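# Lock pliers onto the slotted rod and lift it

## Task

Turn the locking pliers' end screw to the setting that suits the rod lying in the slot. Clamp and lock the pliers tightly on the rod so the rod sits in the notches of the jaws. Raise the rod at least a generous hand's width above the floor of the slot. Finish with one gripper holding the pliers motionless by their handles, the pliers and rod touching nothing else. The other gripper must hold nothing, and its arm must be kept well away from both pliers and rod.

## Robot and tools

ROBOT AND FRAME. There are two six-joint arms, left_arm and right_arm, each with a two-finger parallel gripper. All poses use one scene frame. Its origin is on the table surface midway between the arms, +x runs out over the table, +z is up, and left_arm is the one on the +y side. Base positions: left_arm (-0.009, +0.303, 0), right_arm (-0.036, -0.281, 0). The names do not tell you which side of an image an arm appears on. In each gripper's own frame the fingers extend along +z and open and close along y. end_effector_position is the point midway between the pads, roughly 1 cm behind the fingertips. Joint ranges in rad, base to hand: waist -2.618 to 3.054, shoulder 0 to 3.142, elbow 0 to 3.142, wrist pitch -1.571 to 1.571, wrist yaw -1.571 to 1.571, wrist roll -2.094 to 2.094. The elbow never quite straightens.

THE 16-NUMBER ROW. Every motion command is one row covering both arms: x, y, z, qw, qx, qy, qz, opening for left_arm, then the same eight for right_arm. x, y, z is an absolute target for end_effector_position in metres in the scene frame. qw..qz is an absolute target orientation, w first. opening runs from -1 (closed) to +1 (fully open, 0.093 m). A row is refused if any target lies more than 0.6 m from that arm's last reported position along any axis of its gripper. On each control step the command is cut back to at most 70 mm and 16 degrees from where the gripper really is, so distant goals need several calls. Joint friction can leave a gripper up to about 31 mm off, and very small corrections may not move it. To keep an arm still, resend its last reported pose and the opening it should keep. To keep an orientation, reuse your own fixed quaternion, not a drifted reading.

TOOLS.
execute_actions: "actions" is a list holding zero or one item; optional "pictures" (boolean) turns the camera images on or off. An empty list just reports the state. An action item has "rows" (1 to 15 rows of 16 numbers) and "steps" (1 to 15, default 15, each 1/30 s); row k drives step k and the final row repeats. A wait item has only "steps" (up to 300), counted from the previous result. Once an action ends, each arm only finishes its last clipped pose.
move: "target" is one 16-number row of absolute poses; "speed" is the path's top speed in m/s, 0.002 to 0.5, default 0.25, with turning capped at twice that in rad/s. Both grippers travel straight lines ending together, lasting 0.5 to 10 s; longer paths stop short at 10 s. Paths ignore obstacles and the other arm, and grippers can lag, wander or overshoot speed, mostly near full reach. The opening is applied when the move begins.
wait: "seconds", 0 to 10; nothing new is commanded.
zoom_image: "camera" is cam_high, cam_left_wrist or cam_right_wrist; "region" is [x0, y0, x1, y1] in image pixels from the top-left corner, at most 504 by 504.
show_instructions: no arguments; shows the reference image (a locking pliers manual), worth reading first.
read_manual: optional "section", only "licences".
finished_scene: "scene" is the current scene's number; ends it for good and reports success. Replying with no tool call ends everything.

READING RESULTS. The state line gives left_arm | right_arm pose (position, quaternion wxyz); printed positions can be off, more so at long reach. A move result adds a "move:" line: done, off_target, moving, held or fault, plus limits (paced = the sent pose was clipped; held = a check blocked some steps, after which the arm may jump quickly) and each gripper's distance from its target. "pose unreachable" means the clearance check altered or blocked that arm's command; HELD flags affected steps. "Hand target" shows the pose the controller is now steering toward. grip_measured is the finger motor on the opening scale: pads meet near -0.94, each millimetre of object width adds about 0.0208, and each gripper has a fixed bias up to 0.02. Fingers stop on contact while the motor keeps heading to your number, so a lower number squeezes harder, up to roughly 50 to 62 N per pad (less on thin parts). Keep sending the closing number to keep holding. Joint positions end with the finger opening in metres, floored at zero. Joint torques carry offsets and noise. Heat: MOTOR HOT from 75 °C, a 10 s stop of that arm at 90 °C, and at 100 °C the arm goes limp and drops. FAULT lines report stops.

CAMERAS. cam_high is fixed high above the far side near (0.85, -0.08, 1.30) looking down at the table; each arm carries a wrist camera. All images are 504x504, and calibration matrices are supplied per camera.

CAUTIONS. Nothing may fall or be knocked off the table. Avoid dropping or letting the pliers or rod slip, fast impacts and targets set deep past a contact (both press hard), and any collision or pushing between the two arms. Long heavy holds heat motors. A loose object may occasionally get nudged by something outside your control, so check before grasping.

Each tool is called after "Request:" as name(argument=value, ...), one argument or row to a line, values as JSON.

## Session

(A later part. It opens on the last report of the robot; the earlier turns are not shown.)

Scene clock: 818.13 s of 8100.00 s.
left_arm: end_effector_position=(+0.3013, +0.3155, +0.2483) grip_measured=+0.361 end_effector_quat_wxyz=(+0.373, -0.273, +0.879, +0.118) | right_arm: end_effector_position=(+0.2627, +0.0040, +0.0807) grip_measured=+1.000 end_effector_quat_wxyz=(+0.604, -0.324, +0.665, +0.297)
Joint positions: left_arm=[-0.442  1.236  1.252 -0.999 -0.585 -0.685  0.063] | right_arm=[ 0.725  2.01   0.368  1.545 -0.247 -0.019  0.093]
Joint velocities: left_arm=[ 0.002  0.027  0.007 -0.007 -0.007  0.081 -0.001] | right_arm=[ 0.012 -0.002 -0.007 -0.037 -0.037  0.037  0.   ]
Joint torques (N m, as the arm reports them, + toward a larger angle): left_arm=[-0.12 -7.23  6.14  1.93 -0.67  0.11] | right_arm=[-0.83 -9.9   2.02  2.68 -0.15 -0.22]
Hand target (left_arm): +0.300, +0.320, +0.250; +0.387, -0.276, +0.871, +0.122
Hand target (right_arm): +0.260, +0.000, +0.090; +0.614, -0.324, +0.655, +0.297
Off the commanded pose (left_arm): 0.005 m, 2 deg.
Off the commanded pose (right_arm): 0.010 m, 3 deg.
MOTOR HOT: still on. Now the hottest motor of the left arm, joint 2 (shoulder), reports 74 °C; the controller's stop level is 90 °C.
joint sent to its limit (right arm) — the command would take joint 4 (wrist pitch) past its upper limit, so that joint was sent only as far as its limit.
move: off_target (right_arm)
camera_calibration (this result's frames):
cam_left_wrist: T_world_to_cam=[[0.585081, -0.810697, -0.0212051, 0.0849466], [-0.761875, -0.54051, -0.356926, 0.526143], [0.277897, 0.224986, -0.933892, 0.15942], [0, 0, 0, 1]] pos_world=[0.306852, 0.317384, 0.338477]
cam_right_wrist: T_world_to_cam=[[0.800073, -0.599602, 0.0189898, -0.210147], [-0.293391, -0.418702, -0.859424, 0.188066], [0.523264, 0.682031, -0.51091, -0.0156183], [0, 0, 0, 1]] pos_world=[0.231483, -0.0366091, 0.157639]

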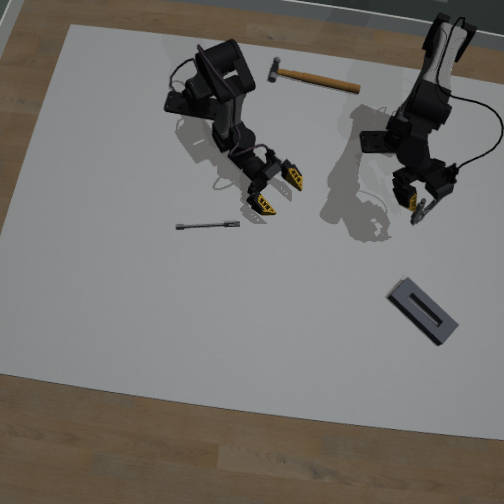

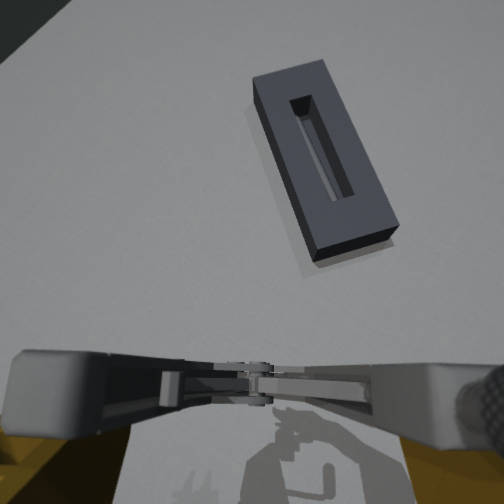

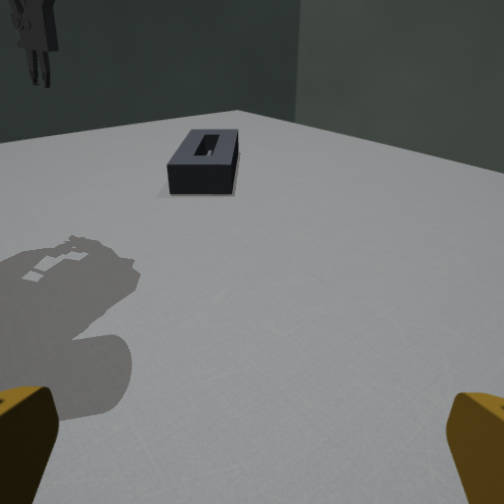

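Request:
move(
  target=[0.30,0.32,0.25,0.388,-0.275,0.871,0.122,0.39,0.26,0.073,0.07,0.620,-0.322,0.651,0.300,1],
  speed=0.05,
)

Request:
wait(
  seconds=10,
)

Request:
move(
  target=[0.516,0.407,0.20,0.334,-0.407,0.834,0.163,0.39,0.26,0.073,0.07,0.620,-0.322,0.651,0.300,1],
  speed=0.12,
)

Request:
zoom_image(
  camera="cam_right_wrist",
  region=[190,60,320,190],
)

Scene clock: 824.17 s of 8100.00 s.
left_arm: end_effector_position=(+0.3015, +0.3154, +0.2484) grip_measured=+0.391 end_effector_quat_wxyz=(+0.373, -0.272, +0.879, +0.118) | right_arm: end_effector_position=(+0.2566, +0.0684, +0.0656) grip_measured=+1.000 end_effector_quat_wxyz=(+0.611, -0.329, +0.657, +0.296)
Joint positions: left_arm=[-0.442  1.236  1.252 -0.998 -0.585 -0.684  0.064] | right_arm=[ 0.912  2.163  0.539  1.545 -0.065 -0.019  0.093]
Joint velocities: left_arm=[-0.007  0.017 -0.002  0.066  0.007 -0.037  0.   ] | right_arm=[-0.017 -0.007  0.002  0.007  0.022 -0.022  0.   ]
Joint torques (N m, as the arm reports them, + toward a larger angle): left_arm=[-0.21 -7.18  6.14  1.99 -0.7   0.11] | right_arm=[ 0.35 -7.75  4.88  2.7   0.06 -0.08]
Hand target (left_arm): +0.300, +0.320, +0.250; +0.387, -0.276, +0.871, +0.122
Hand target (right_arm): +0.259, +0.073, +0.070; +0.620, -0.323, +0.650, +0.299
Off the commanded pose (left_arm): 0.005 m, 2 deg.
Off the commanded pose (right_arm): 0.007 m, 2 deg.
MOTOR HOT: cleared. Now the hottest motor of the left arm, joint 2 (shoulder), reports 71 °C.
move: done
camera_calibration (this result's frames):
cam_left_wrist: T_world_to_cam=[[0.584015, -0.811453, -0.0216896, 0.085471], [-0.762475, -0.539205, -0.357617, 0.526254], [0.278494, 0.225392, -0.933616, 0.159128], [0, 0, 0, 1]] pos_world=[0.307023, 0.317249, 0.338616]
cam_right_wrist: T_world_to_cam=[[0.803206, -0.594492, 0.0379285, -0.168806], [-0.26956, -0.419499, -0.866809, 0.194699], [0.531222, 0.686002, -0.497196, -0.0672778], [0, 0, 0, 1]] pos_world=[0.223808, 0.0274749, 0.141719]

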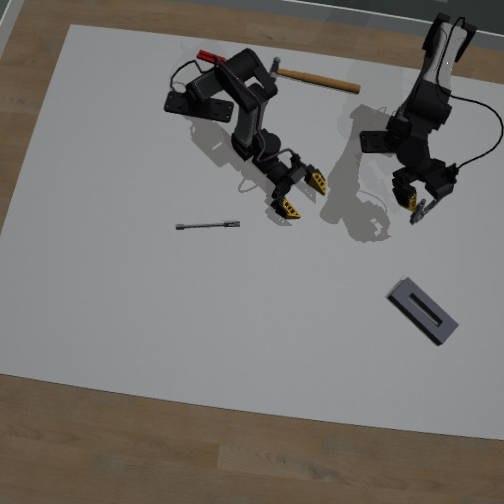

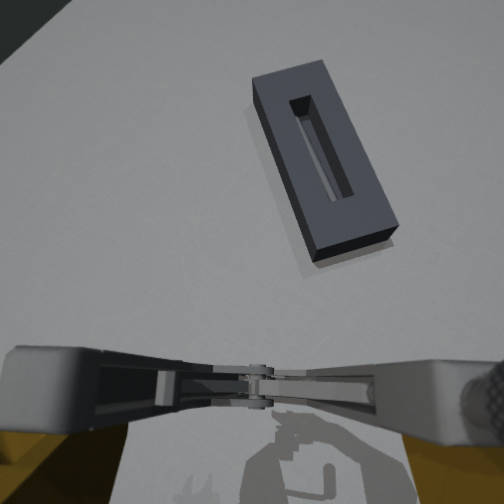

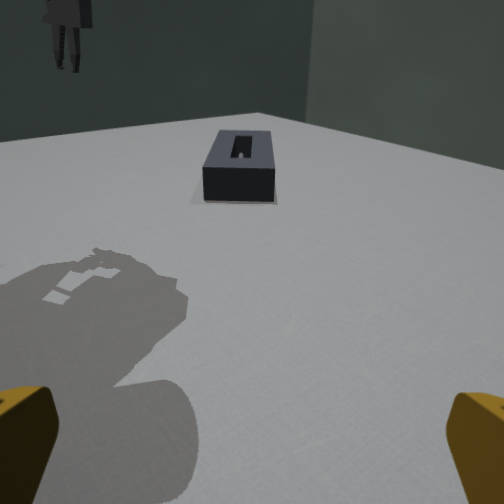

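Scene clock: 834.17 s of 8100.00 s.
left_arm: end_effector_position=(+0.3016, +0.3155, +0.2486) grip_measured=+0.391 end_effector_quat_wxyz=(+0.374, -0.272, +0.879, +0.118) | right_arm: end_effector_position=(+0.2571, +0.0680, +0.0656) grip_measured=+1.000 end_effector_quat_wxyz=(+0.612, -0.328, +0.657, +0.295)
Joint positions: left_arm=[-0.442  1.236  1.252 -0.997 -0.585 -0.684  0.064] | right_arm=[ 0.912  2.163  0.539  1.545 -0.061 -0.019  0.093]
Joint velocities: left_arm=[ 0.012  0.007 -0.002  0.051 -0.037 -0.037  0.   ] | right_arm=[ 0.002  0.007  0.007 -0.066 -0.007 -0.022  0.   ]
Joint torques (N m, as the arm reports them, + toward a larger angle): left_arm=[-0.11 -7.24  6.12  2.   -0.66  0.13] | right_arm=[ 0.23 -7.77  4.93  2.69  0.01 -0.1 ]
Hand target (left_arm): +0.300, +0.320, +0.250; +0.387, -0.276, +0.871, +0.123
Hand target (right_arm): +0.259, +0.073, +0.070; +0.620, -0.323, +0.650, +0.299
Off the commanded pose (left_arm): 0.005 m, 2 deg.
Off the commanded pose (right_arm): 0.007 m, 2 deg.
Steps of this call (steps 1 to 300: nothing new was sent). Readings (end_effector_position):
1: left_arm (+0.3015, +0.3154, +0.2484) | right_arm (+0.2567, +0.0683, +0.0656)
2: left_arm (+0.3015, +0.3154, +0.2484) | right_arm (+0.2567, +0.0683, +0.0656)
4: left_arm (+0.3016, +0.3154, +0.2485) | right_arm (+0.2569, +0.0682, +0.0656)
8: left_arm (+0.3016, +0.3154, +0.2485) | right_arm (+0.2570, +0.0681, +0.0656)
300: the state above
camera_calibration (this result's frames):
cam_left_wrist: T_world_to_cam=[[0.584379, -0.811196, -0.0214966, 0.0852281], [-0.761923, -0.539381, -0.358527, 0.526558], [0.279241, 0.225894, -0.933272, 0.158747], [0, 0, 0, 1]] pos_world=[0.307062, 0.317292, 0.338772]
cam_right_wrist: T_world_to_cam=[[0.800931, -0.597535, 0.0382275, -0.168675], [-0.270958, -0.418643, -0.866787, 0.194968], [0.533939, 0.683878, -0.497212, -0.0678331], [0, 0, 0, 1]] pos_world=[0.224144, 0.0272222, 0.141716]

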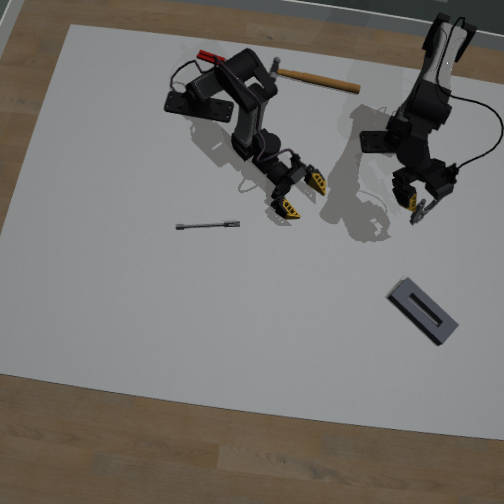

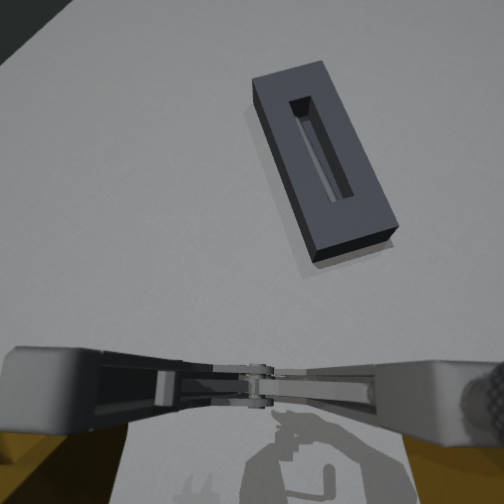

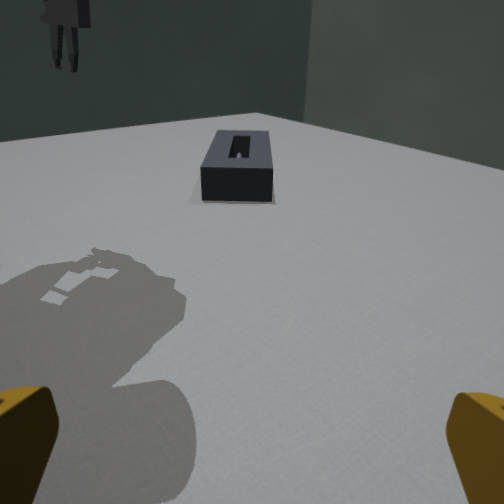

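Scene clock: 836.67 s of 8100.00 s.
left_arm: end_effector_position=(+0.5114, +0.4037, +0.1901) grip_measured=+0.391 end_effector_quat_wxyz=(+0.320, -0.395, +0.846, +0.163) | right_arm: end_effector_position=(+0.2571, +0.0680, +0.0656) grip_measured=+1.000 end_effector_quat_wxyz=(+0.612, -0.328, +0.657, +0.295)
Joint positions: left_arm=[-0.151  2.158  2.101 -0.994 -0.545 -0.7    0.064] | right_arm=[ 0.912  2.163  0.539  1.545 -0.061 -0.019  0.093]
Joint velocities: left_arm=[ 0.012 -0.017  0.002 -0.022  0.022 -0.007 -0.   ] | right_arm=[-0.002  0.007  0.007  0.022 -0.037  0.022  0.   ]
Joint torques (N m, as the arm reports them, + toward a larger angle): left_arm=[  0.3  -14.15  12.28   1.61  -0.7   -0.07] | right_arm=[ 0.15 -7.82  5.13  2.65 -0.01 -0.06]
Hand target (left_arm): +0.515, +0.410, +0.201; +0.336, -0.406, +0.834, +0.166
Hand target (right_arm): +0.260, +0.073, +0.070; +0.619, -0.322, +0.651, +0.300
Off the commanded pose (left_arm): 0.011 m, 3 deg.
Off the commanded pose (right_arm): 0.007 m, 2 deg.
move: off_target (left_arm)
camera_calibration (this result's frames):
cam_left_wrist: T_world_to_cam=[[0.784538, -0.618659, -0.0419721, -0.14321], [-0.601916, -0.743544, -0.291273, 0.700846], [0.14899, 0.253778, -0.955719, 0.0853155], [0, 0, 0, 1]] pos_world=[0.521493, 0.41086, 0.279664]
cam_right_wrist: T_world_to_cam=[[0.800931, -0.597535, 0.0382275, -0.168675], [-0.270958, -0.418643, -0.866787, 0.194968], [0.533939, 0.683878, -0.497212, -0.0678331], [0, 0, 0, 1]] pos_world=[0.224144, 0.0272222, 0.141716]

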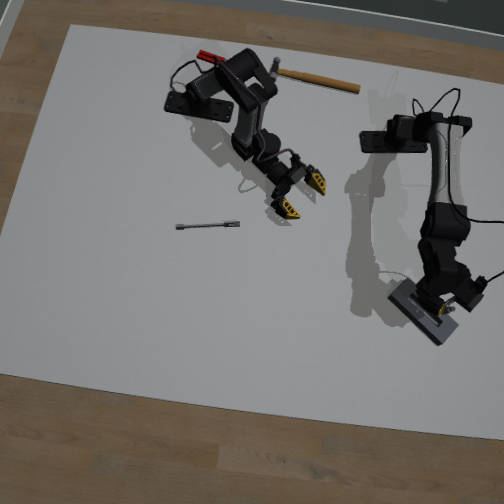

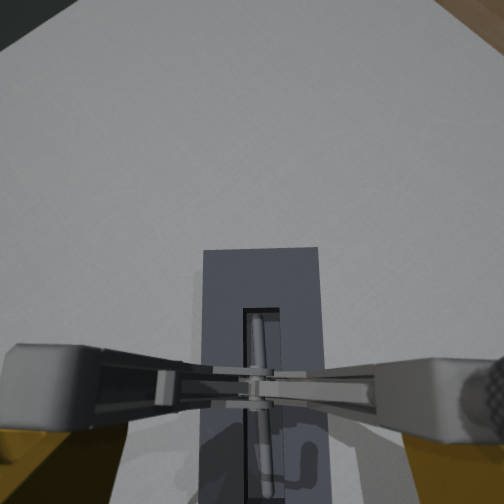

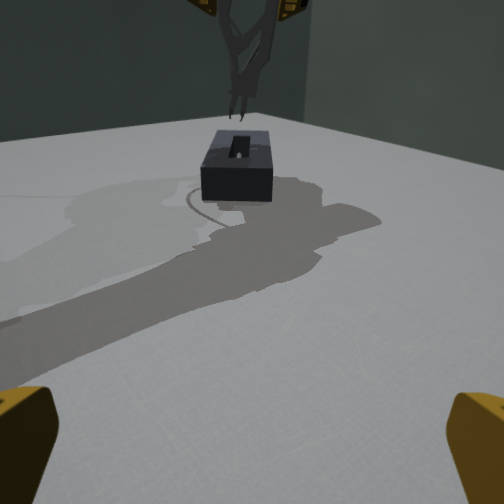

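Region (190, 60, 320, 190) of cam_right_wrist's 504x504 image, scaled by 3.877, with more detail than that image has.

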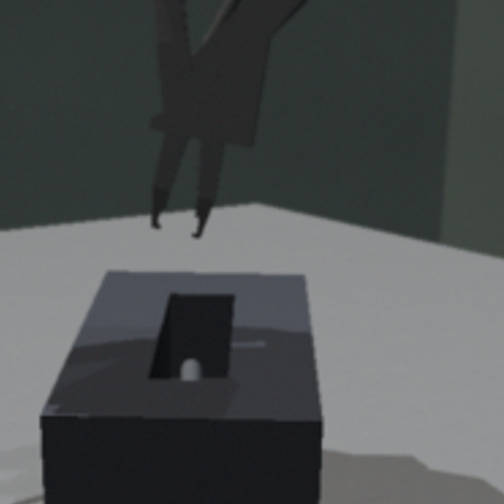

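Request:
move(
  target=[0.518,0.405,0.168,0.334,-0.407,0.834,0.163,0.39,0.26,0.073,0.07,0.620,-0.322,0.651,0.300,1],
  speed=0.04,
)

Request:
zoom_image(
  camera="cam_right_wrist",
  region=[190,60,320,190],
)

Scene clock: 840.93 s of 8100.00 s.
left_arm: end_effector_position=(+0.5162, +0.4036, +0.1705) grip_measured=+0.391 end_effector_quat_wxyz=(+0.325, -0.403, +0.841, +0.158) | right_arm: end_effector_position=(+0.2571, +0.0680, +0.0656) grip_measured=+1.000 end_effector_quat_wxyz=(+0.612, -0.328, +0.657, +0.295)
Joint positions: left_arm=[-0.151  2.158  2.019 -0.903 -0.543 -0.717  0.064] | right_arm=[ 0.912  2.163  0.539  1.545 -0.061 -0.019  0.093]
Joint velocities: left_arm=[-0.012  0.002  0.002  0.081  0.095 -0.051 -0.   ] | right_arm=[ 0.007 -0.012 -0.007 -0.007 -0.037 -0.066  0.   ]
Joint torques (N m, as the arm reports them, + toward a larger angle): left_arm=[ -0.52 -14.84   7.31   1.78  -0.67  -0.07] | right_arm=[ 0.18 -7.82  5.19  2.66 -0.01 -0.06]
Hand target (left_arm): +0.518, +0.405, +0.168; +0.333, -0.407, +0.835, +0.163
Hand target (right_arm): +0.260, +0.073, +0.070; +0.619, -0.322, +0.651, +0.300
Off the commanded pose (left_arm): 0.003 m, 2 deg.
Off the commanded pose (right_arm): 0.007 m, 2 deg.
move: done
camera_calibration (this result's frames):
cam_left_wrist: T_world_to_cam=[[0.79217, -0.609883, -0.0225786, -0.158644], [-0.58803, -0.752836, -0.295734, 0.695219], [0.163365, 0.247549, -0.955003, 0.0608719], [0, 0, 0, 1]] pos_world=[0.524538, 0.411563, 0.260151]
cam_right_wrist: T_world_to_cam=[[0.800931, -0.597535, 0.0382275, -0.168675], [-0.270958, -0.418643, -0.866787, 0.194968], [0.533939, 0.683878, -0.497212, -0.0678331], [0, 0, 0, 1]] pos_world=[0.224144, 0.0272222, 0.141716]

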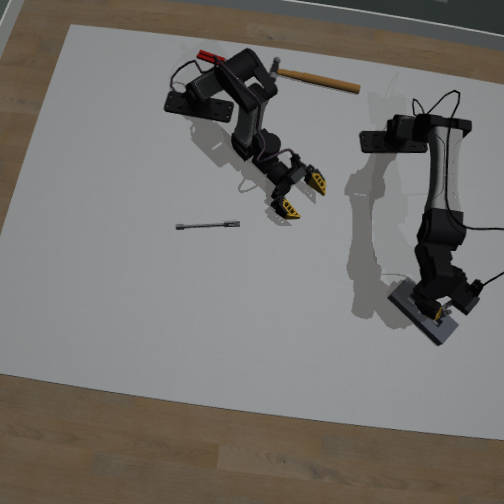

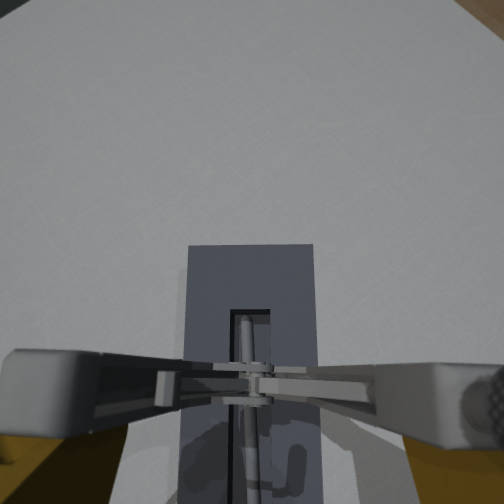

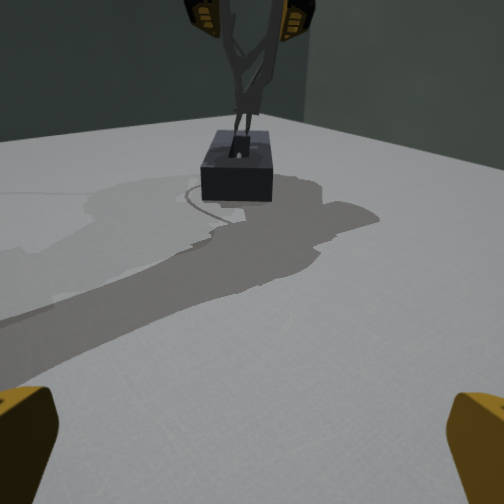

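Region (190, 60, 320, 190) of cam_right_wrist's 504x504 image, scaled by 3.877, with more detail than that image has.

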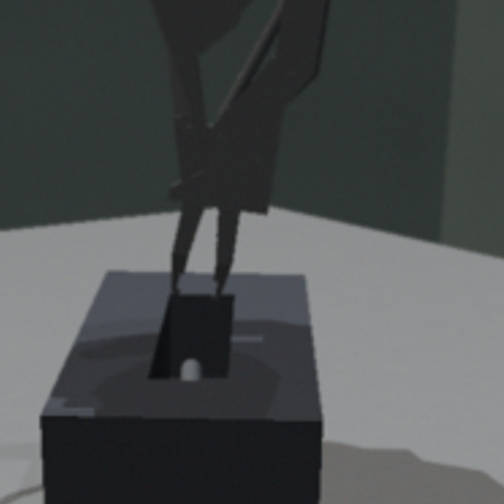

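Request:
move(
  target=[0.516,0.405,0.148,0.334,-0.407,0.834,0.163,0.40,0.26,0.073,0.07,0.620,-0.322,0.651,0.300,1],
  speed=0.03,
)

Request:
zoom_image(
  camera="cam_right_wrist",
  region=[190,60,320,190],
)

Scene clock: 845.37 s of 8100.00 s.
left_arm: end_effector_position=(+0.5150, +0.4032, +0.1440) grip_measured=+0.401 end_effector_quat_wxyz=(+0.319, -0.402, +0.843, +0.159) | right_arm: end_effector_position=(+0.2571, +0.0680, +0.0656) grip_measured=+1.000 end_effector_quat_wxyz=(+0.612, -0.328, +0.657, +0.295)
Joint positions: left_arm=[-0.151  2.158  1.92  -0.817 -0.54  -0.719  0.064] | right_arm=[ 0.912  2.163  0.539  1.545 -0.061 -0.019  0.093]
Joint velocities: left_arm=[ 0.002  0.012  0.012  0.051 -0.007  0.037  0.001] | right_arm=[ 0.007 -0.017  0.002  0.007 -0.066  0.007  0.   ]
Joint torques (N m, as the arm reports them, + toward a larger angle): left_arm=[ -0.49 -16.16   7.3    1.82  -0.65  -0.02] | right_arm=[ 0.16 -7.82  5.14  2.66 -0.01 -0.06]
Hand target (left_arm): +0.516, +0.405, +0.148; +0.333, -0.407, +0.834, +0.163
Hand target (right_arm): +0.260, +0.073, +0.070; +0.619, -0.322, +0.651, +0.300
Off the commanded pose (left_arm): 0.005 m, 2 deg.
Off the commanded pose (right_arm): 0.007 m, 2 deg.
move: done
camera_calibration (this result's frames):
cam_left_wrist: T_world_to_cam=[[0.791896, -0.609908, -0.0302127, -0.157368], [-0.59154, -0.753885, -0.285898, 0.687224], [0.151594, 0.244273, -0.957784, 0.0435988], [0, 0, 0, 1]] pos_world=[0.52453, 0.411458, 0.233479]
cam_right_wrist: T_world_to_cam=[[0.800931, -0.597535, 0.0382275, -0.168675], [-0.270958, -0.418643, -0.866787, 0.194968], [0.533939, 0.683878, -0.497212, -0.0678331], [0, 0, 0, 1]] pos_world=[0.224144, 0.0272222, 0.141716]

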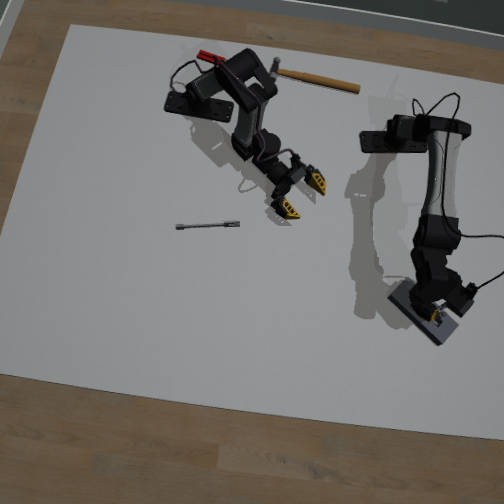

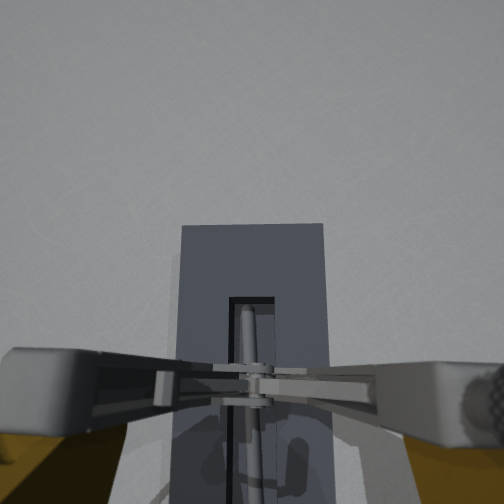

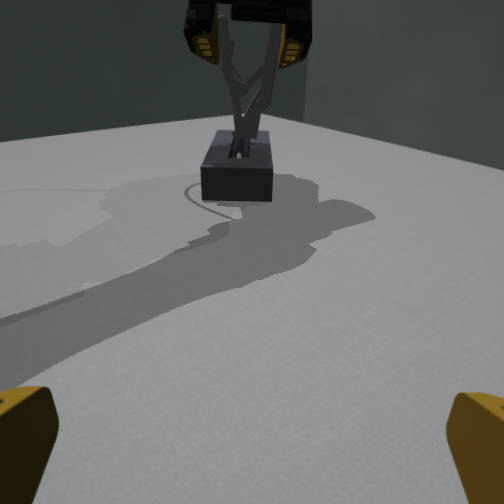

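Region (190, 60, 320, 190) of cam_right_wrist's 504x504 image, scaled by 3.877, with more detail than that image has.

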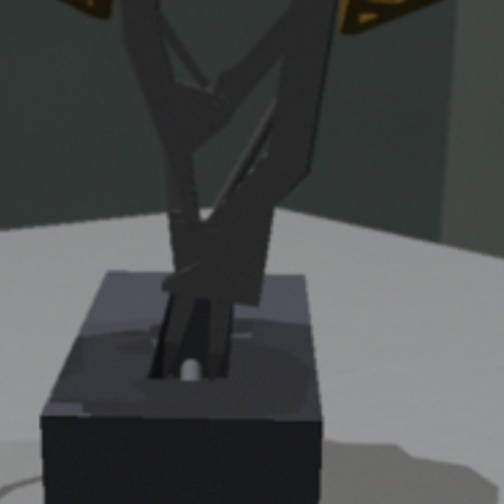

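Astride. Lower to seat.

Request:
move(
  target=[0.517,0.405,0.124,0.334,-0.407,0.834,0.163,0.42,0.26,0.073,0.07,0.620,-0.322,0.651,0.300,1],
  speed=0.02,
)

Request:
zoom_image(
  camera="cam_right_wrist",
  region=[190,60,320,190],
)

Scene clock: 848.50 s of 8100.00 s.
left_arm: end_effector_position=(+0.5208, +0.4110, +0.1372) grip_measured=+0.421 end_effector_quat_wxyz=(+0.346, -0.410, +0.826, +0.174) | right_arm: end_effector_position=(+0.2571, +0.0680, +0.0656) grip_measured=+1.000 end_effector_quat_wxyz=(+0.612, -0.328, +0.657, +0.295)
Joint positions: left_arm=[-0.151  2.158  1.855 -0.704 -0.594 -0.719  0.065] | right_arm=[ 0.912  2.163  0.539  1.545 -0.061 -0.019  0.093]
Joint velocities: left_arm=[-0.007  0.002  0.007  0.051 -0.007 -0.007 -0.   ] | right_arm=[-0.007 -0.012  0.007 -0.051  0.037  0.051  0.   ]
Joint torques (N m, as the arm reports them, + toward a larger angle): left_arm=[ -0.48 -15.3    6.01   1.66  -0.14  -0.06] | right_arm=[ 0.22 -7.85  5.1   2.65  0.   -0.06]
Hand target (left_arm): +0.517, +0.405, +0.124; +0.333, -0.408, +0.834, +0.164
Hand target (right_arm): +0.260, +0.073, +0.070; +0.619, -0.322, +0.651, +0.300
Off the commanded pose (left_arm): 0.015 m, 2 deg.
Off the commanded pose (right_arm): 0.007 m, 2 deg.
move: off_target (left_arm)
camera_calibration (this result's frames):
cam_left_wrist: T_world_to_cam=[[0.809655, -0.586541, -0.0206759, -0.177569], [-0.55566, -0.754733, -0.348741, 0.684858], [0.188946, 0.293849, -0.936991, -0.00836918], [0, 0, 0, 1]] pos_world=[0.525899, 0.415193, 0.227325]
cam_right_wrist: T_world_to_cam=[[0.800931, -0.597535, 0.0382275, -0.168675], [-0.270958, -0.418643, -0.866787, 0.194968], [0.533939, 0.683878, -0.497212, -0.0678331], [0, 0, 0, 1]] pos_world=[0.224144, 0.0272222, 0.141716]

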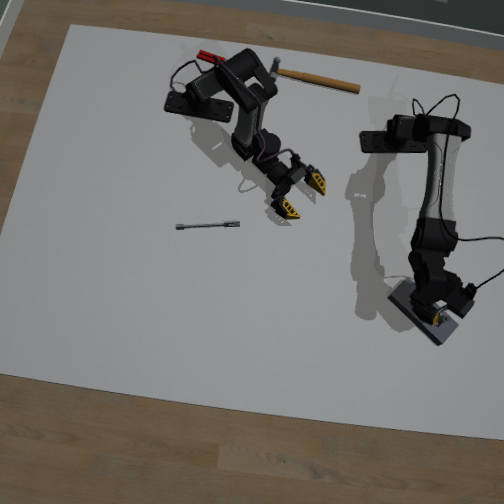

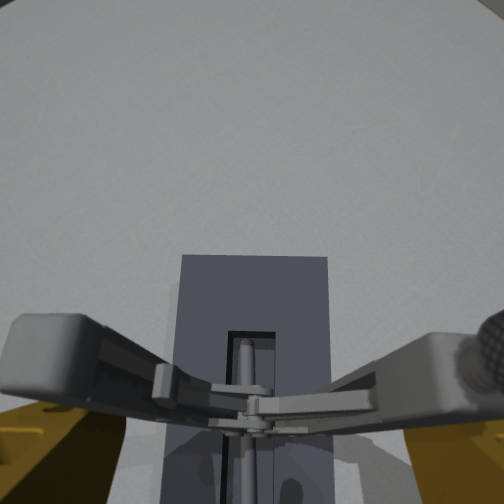

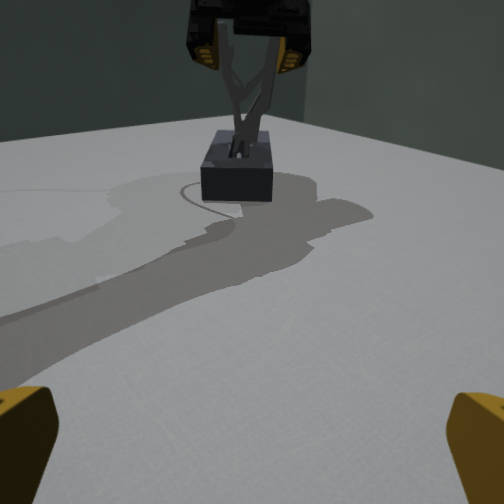

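Region (190, 60, 320, 190) of cam_right_wrist's 504x504 image, scaled by 3.877, with more detail than that image has.

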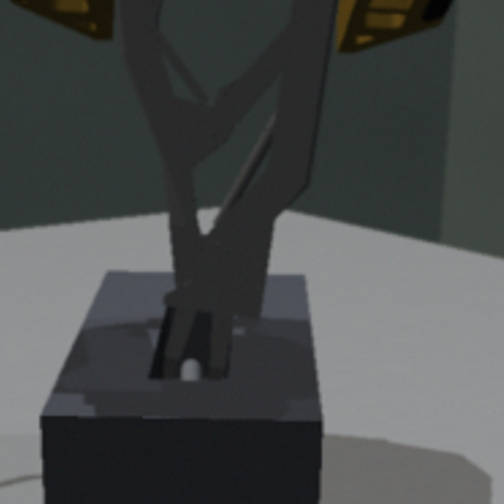

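Request:
execute_actions(
  actions=[
    {"rows":[[0.517,0.407,0.130,0.334,-0.407,0.834,0.163,0.25,0.26,0.073,0.07,0.620,-0.322,0.651,0.300,1]],"steps":15},
  ],
  pictures=false,
)

Request:
execute_actions(
  actions=[
    {"rows":[[0.515,0.408,0.130,0.334,-0.407,0.834,0.163,0.08,0.26,0.073,0.07,0.620,-0.322,0.651,0.300,1]],"steps":15},
  ],
)

Request:
zoom_image(
  camera="cam_right_wrist",
  region=[170,20,340,190],
)

Scene clock: 851.80 s of 8100.00 s.
left_arm: end_effector_position=(+0.5213, +0.4103, +0.1376) grip_measured=+0.261 end_effector_quat_wxyz=(+0.347, -0.410, +0.826, +0.171) | right_arm: end_effector_position=(+0.2571, +0.0680, +0.0656) grip_measured=+1.000 end_effector_quat_wxyz=(+0.612, -0.328, +0.657, +0.295)
Joint positions: left_arm=[-0.151  2.156  1.855 -0.702 -0.589 -0.719  0.058] | right_arm=[ 0.912  2.163  0.539  1.545 -0.061 -0.019  0.093]
Joint velocities: left_arm=[-0.002  0.007 -0.012  0.022 -0.022 -0.037 -0.001] | right_arm=[ 0.007  0.002  0.002 -0.022  0.11  -0.037  0.   ]
Joint torques (N m, as the arm reports them, + toward a larger angle): left_arm=[ -0.22 -15.39   7.44   1.52  -0.18   0.  ] | right_arm=[ 0.13 -7.86  5.16  2.67 -0.01 -0.06]
Hand target (left_arm): +0.517, +0.407, +0.130; +0.334, -0.407, +0.834, +0.163
Hand target (right_arm): +0.260, +0.073, +0.070; +0.619, -0.322, +0.651, +0.300
Off the commanded pose (left_arm): 0.009 m, 2 deg.
Off the commanded pose (right_arm): 0.007 m, 2 deg.
Steps of this call (steps 1 to 84: nothing new was sent; steps 85 to 99: all 15 steps of this action). Readings (end_effector_position):
85: left_arm (+0.5211, +0.4109, +0.1372) | right_arm (+0.2571, +0.0680, +0.0656)
86: left_arm (+0.5213, +0.4107, +0.1372) | right_arm (+0.2571, +0.0680, +0.0656)
88: left_arm (+0.5214, +0.4103, +0.1375) | right_arm (+0.2571, +0.0680, +0.0656)
92: left_arm (+0.5213, +0.4103, +0.1376) | right_arm (+0.2571, +0.0680, +0.0656)
99: the state above

Scene clock: 852.30 s of 8100.00 s.
left_arm: end_effector_position=(+0.5202, +0.4093, +0.1381) grip_measured=+0.140 end_effector_quat_wxyz=(+0.344, -0.409, +0.828, +0.169) | right_arm: end_effector_position=(+0.2571, +0.0680, +0.0656) grip_measured=+1.000 end_effector_quat_wxyz=(+0.612, -0.328, +0.657, +0.295)
Joint positions: left_arm=[-0.151  2.152  1.855 -0.71  -0.582 -0.719  0.052] | right_arm=[ 0.912  2.163  0.539  1.545 -0.061 -0.019  0.093]
Joint velocities: left_arm=[-0.012  0.007 -0.022 -0.037 -0.11  -0.037 -0.001] | right_arm=[-0.017  0.002 -0.002  0.022  0.022 -0.051  0.   ]
Joint torques (N m, as the arm reports them, + toward a larger angle): left_arm=[  0.01 -15.8    6.17   1.63  -0.18   0.04] | right_arm=[ 0.08 -7.82  5.15  2.66  0.   -0.06]
Hand target (left_arm): +0.515, +0.408, +0.130; +0.334, -0.407, +0.834, +0.163
Hand target (right_arm): +0.260, +0.073, +0.070; +0.619, -0.322, +0.651, +0.300
Off the commanded pose (left_arm): 0.010 m, 2 deg.
Off the commanded pose (right_arm): 0.007 m, 2 deg.
Steps of this call (steps 1 to 15: all 15 steps of this action). Readings (end_effector_position):
1: left_arm (+0.5213, +0.4103, +0.1378) | right_arm (+0.2571, +0.0680, +0.0656)
2: left_arm (+0.5208, +0.4101, +0.1380) | right_arm (+0.2571, +0.0680, +0.0656)
4: left_arm (+0.5202, +0.4094, +0.1381) | right_arm (+0.2571, +0.0680, +0.0656)
8: left_arm (+0.5202, +0.4093, +0.1379) | right_arm (+0.2571, +0.0680, +0.0656)
15: the state above
camera_calibration (this result's frames):
cam_left_wrist: T_world_to_cam=[[0.806078, -0.591613, -0.0152235, -0.174801], [-0.560461, -0.754867, -0.340675, 0.684992], [0.190056, 0.283143, -0.940058, -0.00262027], [0, 0, 0, 1]] pos_world=[0.525312, 0.414405, 0.228235]
cam_right_wrist: T_world_to_cam=[[0.800931, -0.597535, 0.0382275, -0.168675], [-0.270958, -0.418643, -0.866787, 0.194968], [0.533939, 0.683878, -0.497212, -0.0678331], [0, 0, 0, 1]] pos_world=[0.224144, 0.0272222, 0.141716]

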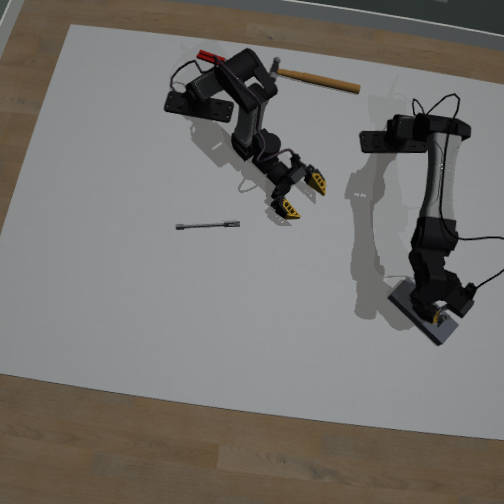

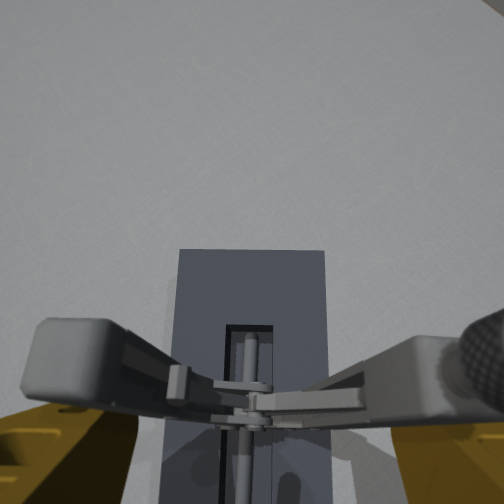

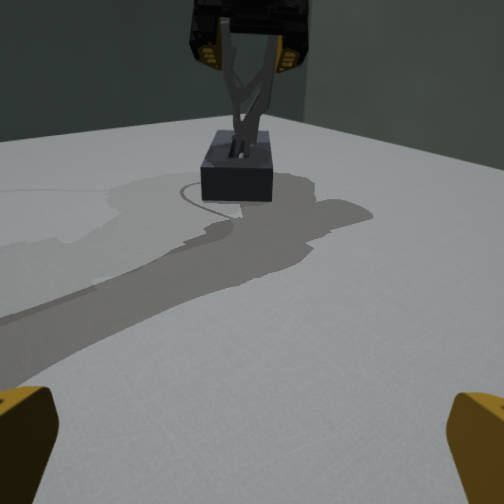

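Region (170, 20, 340, 190) of cam_right_wrist's 504x504 image, scaled by 2.965, with more detail than that image has.

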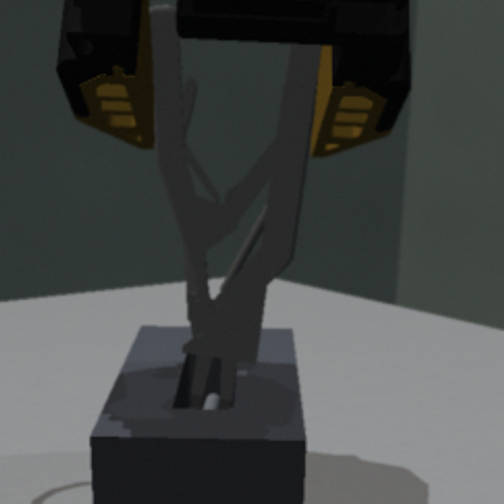

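Request:
execute_actions(
  actions=[
    {"rows":[[0.515,0.408,0.136,0.334,-0.407,0.834,0.163,0.37,0.26,0.073,0.07,0.620,-0.322,0.651,0.300,1]],"steps":10},
  ],
  pictures=false,
)

Request:
move(
  target=[0.505,0.418,0.130,0.358,-0.427,0.822,0.112,0.37,0.26,0.073,0.07,0.620,-0.322,0.651,0.300,1],
  speed=0.03,
)

Request:
zoom_image(
  camera="cam_right_wrist",
  region=[170,20,340,190],
)

Scene clock: 858.93 s of 8100.00 s.
left_arm: end_effector_position=(+0.5197, +0.4091, +0.1377) grip_measured=+0.371 end_effector_quat_wxyz=(+0.343, -0.409, +0.829, +0.169) | right_arm: end_effector_position=(+0.2571, +0.0680, +0.0656) grip_measured=+1.000 end_effector_quat_wxyz=(+0.612, -0.328, +0.657, +0.295)
Joint positions: left_arm=[-0.151  2.152  1.855 -0.713 -0.581 -0.719  0.063] | right_arm=[ 0.912  2.163  0.539  1.545 -0.061 -0.019  0.093]
Joint velocities: left_arm=[ 0.002 -0.007  0.007 -0.007 -0.022 -0.066 -0.001] | right_arm=[-0.012  0.002  0.007  0.007 -0.022  0.037  0.   ]
Joint torques (N m, as the arm reports them, + toward a larger angle): left_arm=[ -0.09 -16.02   8.01   1.43  -0.2    0.06] | right_arm=[ 0.17 -7.84  5.16  2.66  0.   -0.05]
Hand target (left_arm): +0.515, +0.408, +0.136; +0.334, -0.407, +0.834, +0.163
Hand target (right_arm): +0.260, +0.073, +0.070; +0.619, -0.322, +0.651, +0.300
Off the commanded pose (left_arm): 0.005 m, 1 deg.
Off the commanded pose (right_arm): 0.007 m, 2 deg.
Steps of this call (steps 1 to 189: nothing new was sent; steps 190 to 199: all 10 steps of this action). Readings (end_effector_position):
190: left_arm (+0.5201, +0.4091, +0.1380) | right_arm (+0.2571, +0.0680, +0.0656)
191: left_arm (+0.5200, +0.4091, +0.1378) | right_arm (+0.2571, +0.0680, +0.0656)
193: left_arm (+0.5198, +0.4091, +0.1377) | right_arm (+0.2571, +0.0680, +0.0656)
197: left_arm (+0.5197, +0.4091, +0.1377) | right_arm (+0.2571, +0.0680, +0.0656)
199: the state above

Scene clock: 861.47 s of 8100.00 s.
left_arm: end_effector_position=(+0.5111, +0.4159, +0.1362) grip_measured=+0.371 end_effector_quat_wxyz=(+0.365, -0.423, +0.821, +0.115) | right_arm: end_effector_position=(+0.2571, +0.0680, +0.0656) grip_measured=+1.000 end_effector_quat_wxyz=(+0.612, -0.328, +0.657, +0.295)
Joint positions: left_arm=[-0.111  2.049  1.675 -0.549 -0.483 -0.72   0.063] | right_arm=[ 0.912  2.163  0.539  1.545 -0.061 -0.019  0.093]
Joint velocities: left_arm=[-0.002  0.002 -0.017  0.022  0.051 -0.007 -0.001] | right_arm=[-0.002  0.002 -0.002 -0.139  0.022  0.037  0.   ]
Joint torques (N m, as the arm reports them, + toward a larger angle): left_arm=[  0.25 -15.07   6.39   1.8   -0.28  -0.02] | right_arm=[ 0.14 -7.84  5.13  2.65 -0.01 -0.07]
Hand target (left_arm): +0.505, +0.418, +0.130; +0.359, -0.427, +0.822, +0.113
Hand target (right_arm): +0.260, +0.073, +0.070; +0.619, -0.322, +0.651, +0.300
Off the commanded pose (left_arm): 0.009 m, 1 deg.
Off the commanded pose (right_arm): 0.007 m, 2 deg.
move: done
camera_calibration (this result's frames):
cam_left_wrist: T_world_to_cam=[[0.792979, -0.600653, 0.101981, -0.169123], [-0.54272, -0.772481, -0.329738, 0.680984], [0.276836, 0.206128, -0.938548, -0.0171513], [0, 0, 0, 1]] pos_world=[0.508443, 0.427998, 0.225696]
cam_right_wrist: T_world_to_cam=[[0.800931, -0.597535, 0.0382275, -0.168675], [-0.270958, -0.418643, -0.866787, 0.194968], [0.533939, 0.683878, -0.497212, -0.0678331], [0, 0, 0, 1]] pos_world=[0.224144, 0.0272222, 0.141716]

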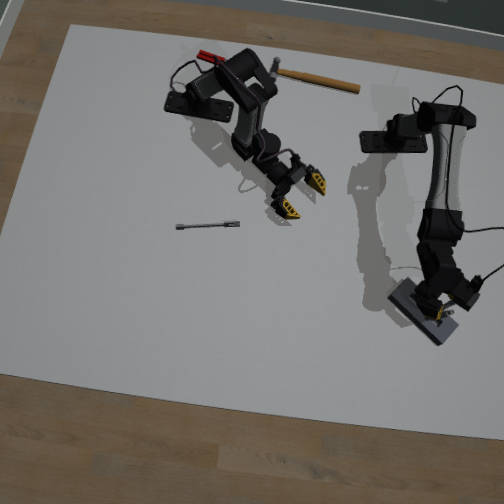

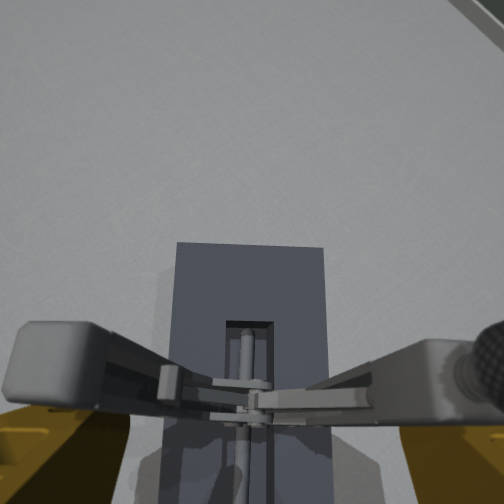

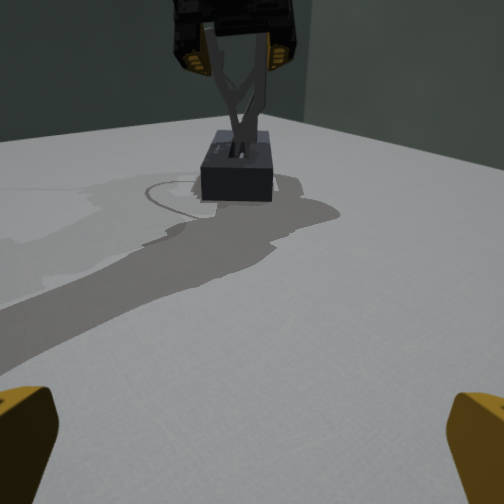

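Region (170, 20, 340, 190) of cam_right_wrist's 504x504 image, scaled by 2.965, with more detail than that image has.

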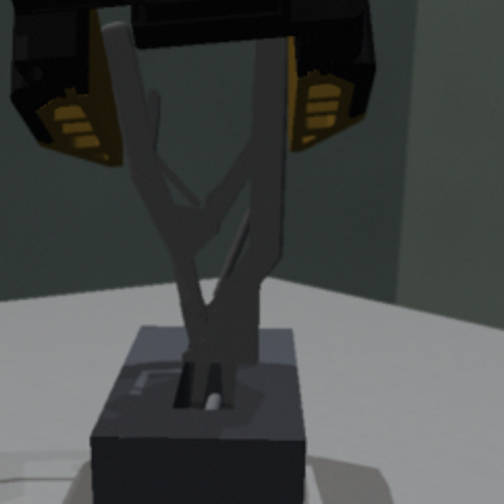

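Upright now. Squeeze.

Request:
execute_actions(
  actions=[
    {"rows":[[0.506,0.417,0.128,0.358,-0.427,0.822,0.112,0.2,0.26,0.073,0.07,0.620,-0.322,0.651,0.300,1]],"steps":15},
  ],
  pictures=false,
)

Request:
execute_actions(
  actions=[
    {"rows":[[0.508,0.415,0.128,0.358,-0.427,0.822,0.112,0.0,0.26,0.073,0.07,0.620,-0.322,0.651,0.300,1]],"steps":15},
  ],
)

Request:
zoom_image(
  camera="cam_right_wrist",
  region=[170,20,340,190],
)

Scene clock: 864.90 s of 8100.00 s.
left_arm: end_effector_position=(+0.5119, +0.4157, +0.1365) grip_measured=+0.211 end_effector_quat_wxyz=(+0.367, -0.423, +0.821, +0.113) | right_arm: end_effector_position=(+0.2571, +0.0680, +0.0656) grip_measured=+1.000 end_effector_quat_wxyz=(+0.612, -0.328, +0.657, +0.295)
Joint positions: left_arm=[-0.111  2.049  1.675 -0.544 -0.48  -0.721  0.055] | right_arm=[ 0.912  2.163  0.539  1.545 -0.061 -0.019  0.093]
Joint velocities: left_arm=[ 0.002 -0.007  0.017 -0.022  0.007 -0.037 -0.001] | right_arm=[-0.007 -0.007 -0.007 -0.022  0.037 -0.051  0.   ]
Joint torques (N m, as the arm reports them, + toward a larger angle): left_arm=[  0.14 -14.61   6.65   1.81  -0.31  -0.03] | right_arm=[ 0.14 -7.85  5.17  2.67 -0.01 -0.07]
Hand target (left_arm): +0.506, +0.417, +0.128; +0.358, -0.427, +0.823, +0.112
Hand target (right_arm): +0.260, +0.073, +0.070; +0.619, -0.322, +0.651, +0.300
Off the commanded pose (left_arm): 0.010 m, 1 deg.
Off the commanded pose (right_arm): 0.007 m, 2 deg.
Steps of this call (steps 1 to 88: nothing new was sent; steps 89 to 103: all 15 steps of this action). Readings (end_effector_position):
89: left_arm (+0.5116, +0.4159, +0.1364) | right_arm (+0.2571, +0.0680, +0.0656)
90: left_arm (+0.5119, +0.4158, +0.1365) | right_arm (+0.2571, +0.0680, +0.0656)
92: left_arm (+0.5119, +0.4157, +0.1365) | right_arm (+0.2571, +0.0680, +0.0656)
96: left_arm (+0.5119, +0.4157, +0.1365) | right_arm (+0.2571, +0.0680, +0.0656)
103: the state above

Scene clock: 865.40 s of 8100.00 s.
left_arm: end_effector_position=(+0.5118, +0.4159, +0.1365) grip_measured=+0.085 end_effector_quat_wxyz=(+0.367, -0.423, +0.820, +0.114) | right_arm: end_effector_position=(+0.2571, +0.0680, +0.0656) grip_measured=+1.000 end_effector_quat_wxyz=(+0.612, -0.328, +0.657, +0.295)
Joint positions: left_arm=[-0.111  2.049  1.675 -0.545 -0.482 -0.722  0.049] | right_arm=[ 0.912  2.163  0.539  1.545 -0.061 -0.019  0.093]
Joint velocities: left_arm=[-0.012  0.002  0.007  0.007  0.007 -0.022 -0.001] | right_arm=[0.012 0.002 0.002 0.037 0.037 0.022 0.   ]
Joint torques (N m, as the arm reports them, + toward a larger angle): left_arm=[ -0.17 -13.89   7.68   1.75  -0.28  -0.1 ] | right_arm=[ 0.15 -7.82  5.14  2.67 -0.01 -0.07]
Hand target (left_arm): +0.508, +0.415, +0.128; +0.358, -0.427, +0.823, +0.112
Hand target (right_arm): +0.260, +0.073, +0.070; +0.619, -0.322, +0.651, +0.300
Off the commanded pose (left_arm): 0.009 m, 1 deg.
Off the commanded pose (right_arm): 0.007 m, 2 deg.
Steps of this call (steps 1 to 15: all 15 steps of this action). Readings (end_effector_position):
1: left_arm (+0.5119, +0.4157, +0.1365) | right_arm (+0.2571, +0.0680, +0.0656)
2: left_arm (+0.5118, +0.4158, +0.1364) | right_arm (+0.2571, +0.0680, +0.0656)
4: left_arm (+0.5118, +0.4159, +0.1365) | right_arm (+0.2571, +0.0680, +0.0656)
8: left_arm (+0.5118, +0.4159, +0.1365) | right_arm (+0.2571, +0.0680, +0.0656)
15: the state above
camera_calibration (this result's frames):
cam_left_wrist: T_world_to_cam=[[0.792816, -0.600047, 0.106704, -0.170518], [-0.540772, -0.773343, -0.330916, 0.681012], [0.281084, 0.204653, -0.937608, -0.0187359], [0, 0, 0, 1]] pos_world=[0.508728, 0.428171, 0.225986]
cam_right_wrist: T_world_to_cam=[[0.800931, -0.597535, 0.0382275, -0.168675], [-0.270958, -0.418643, -0.866787, 0.194968], [0.533939, 0.683878, -0.497212, -0.0678331], [0, 0, 0, 1]] pos_world=[0.224144, 0.0272222, 0.141716]

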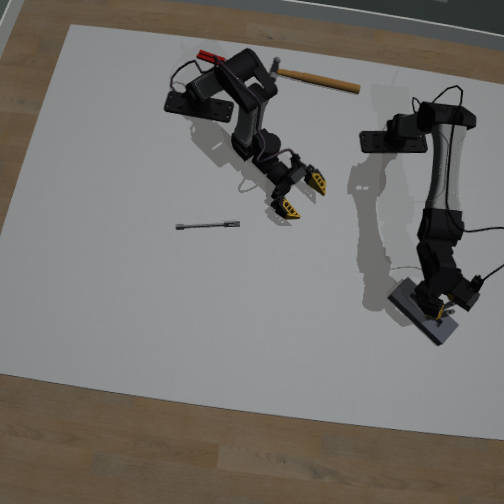

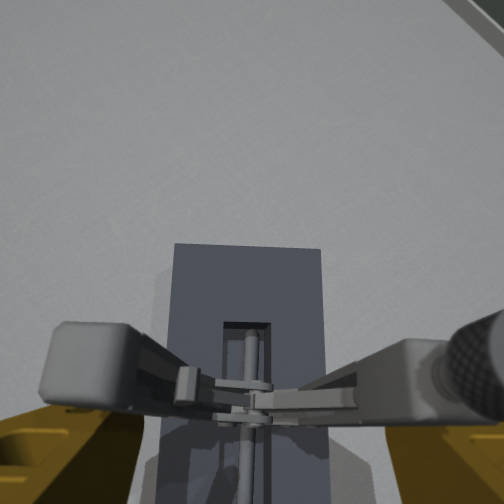

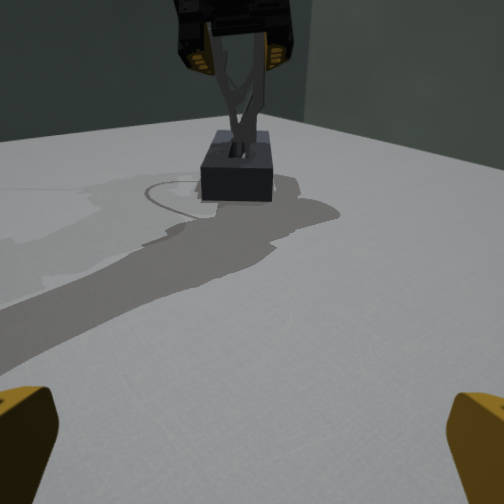

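Region (170, 20, 340, 190) of cam_right_wrist's 504x504 image, scaled by 2.965, with more detail than that image has.

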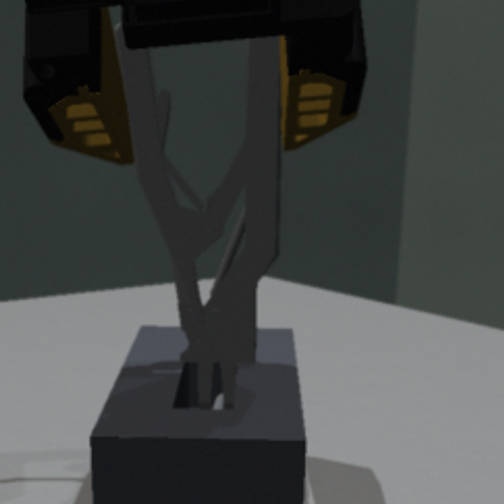

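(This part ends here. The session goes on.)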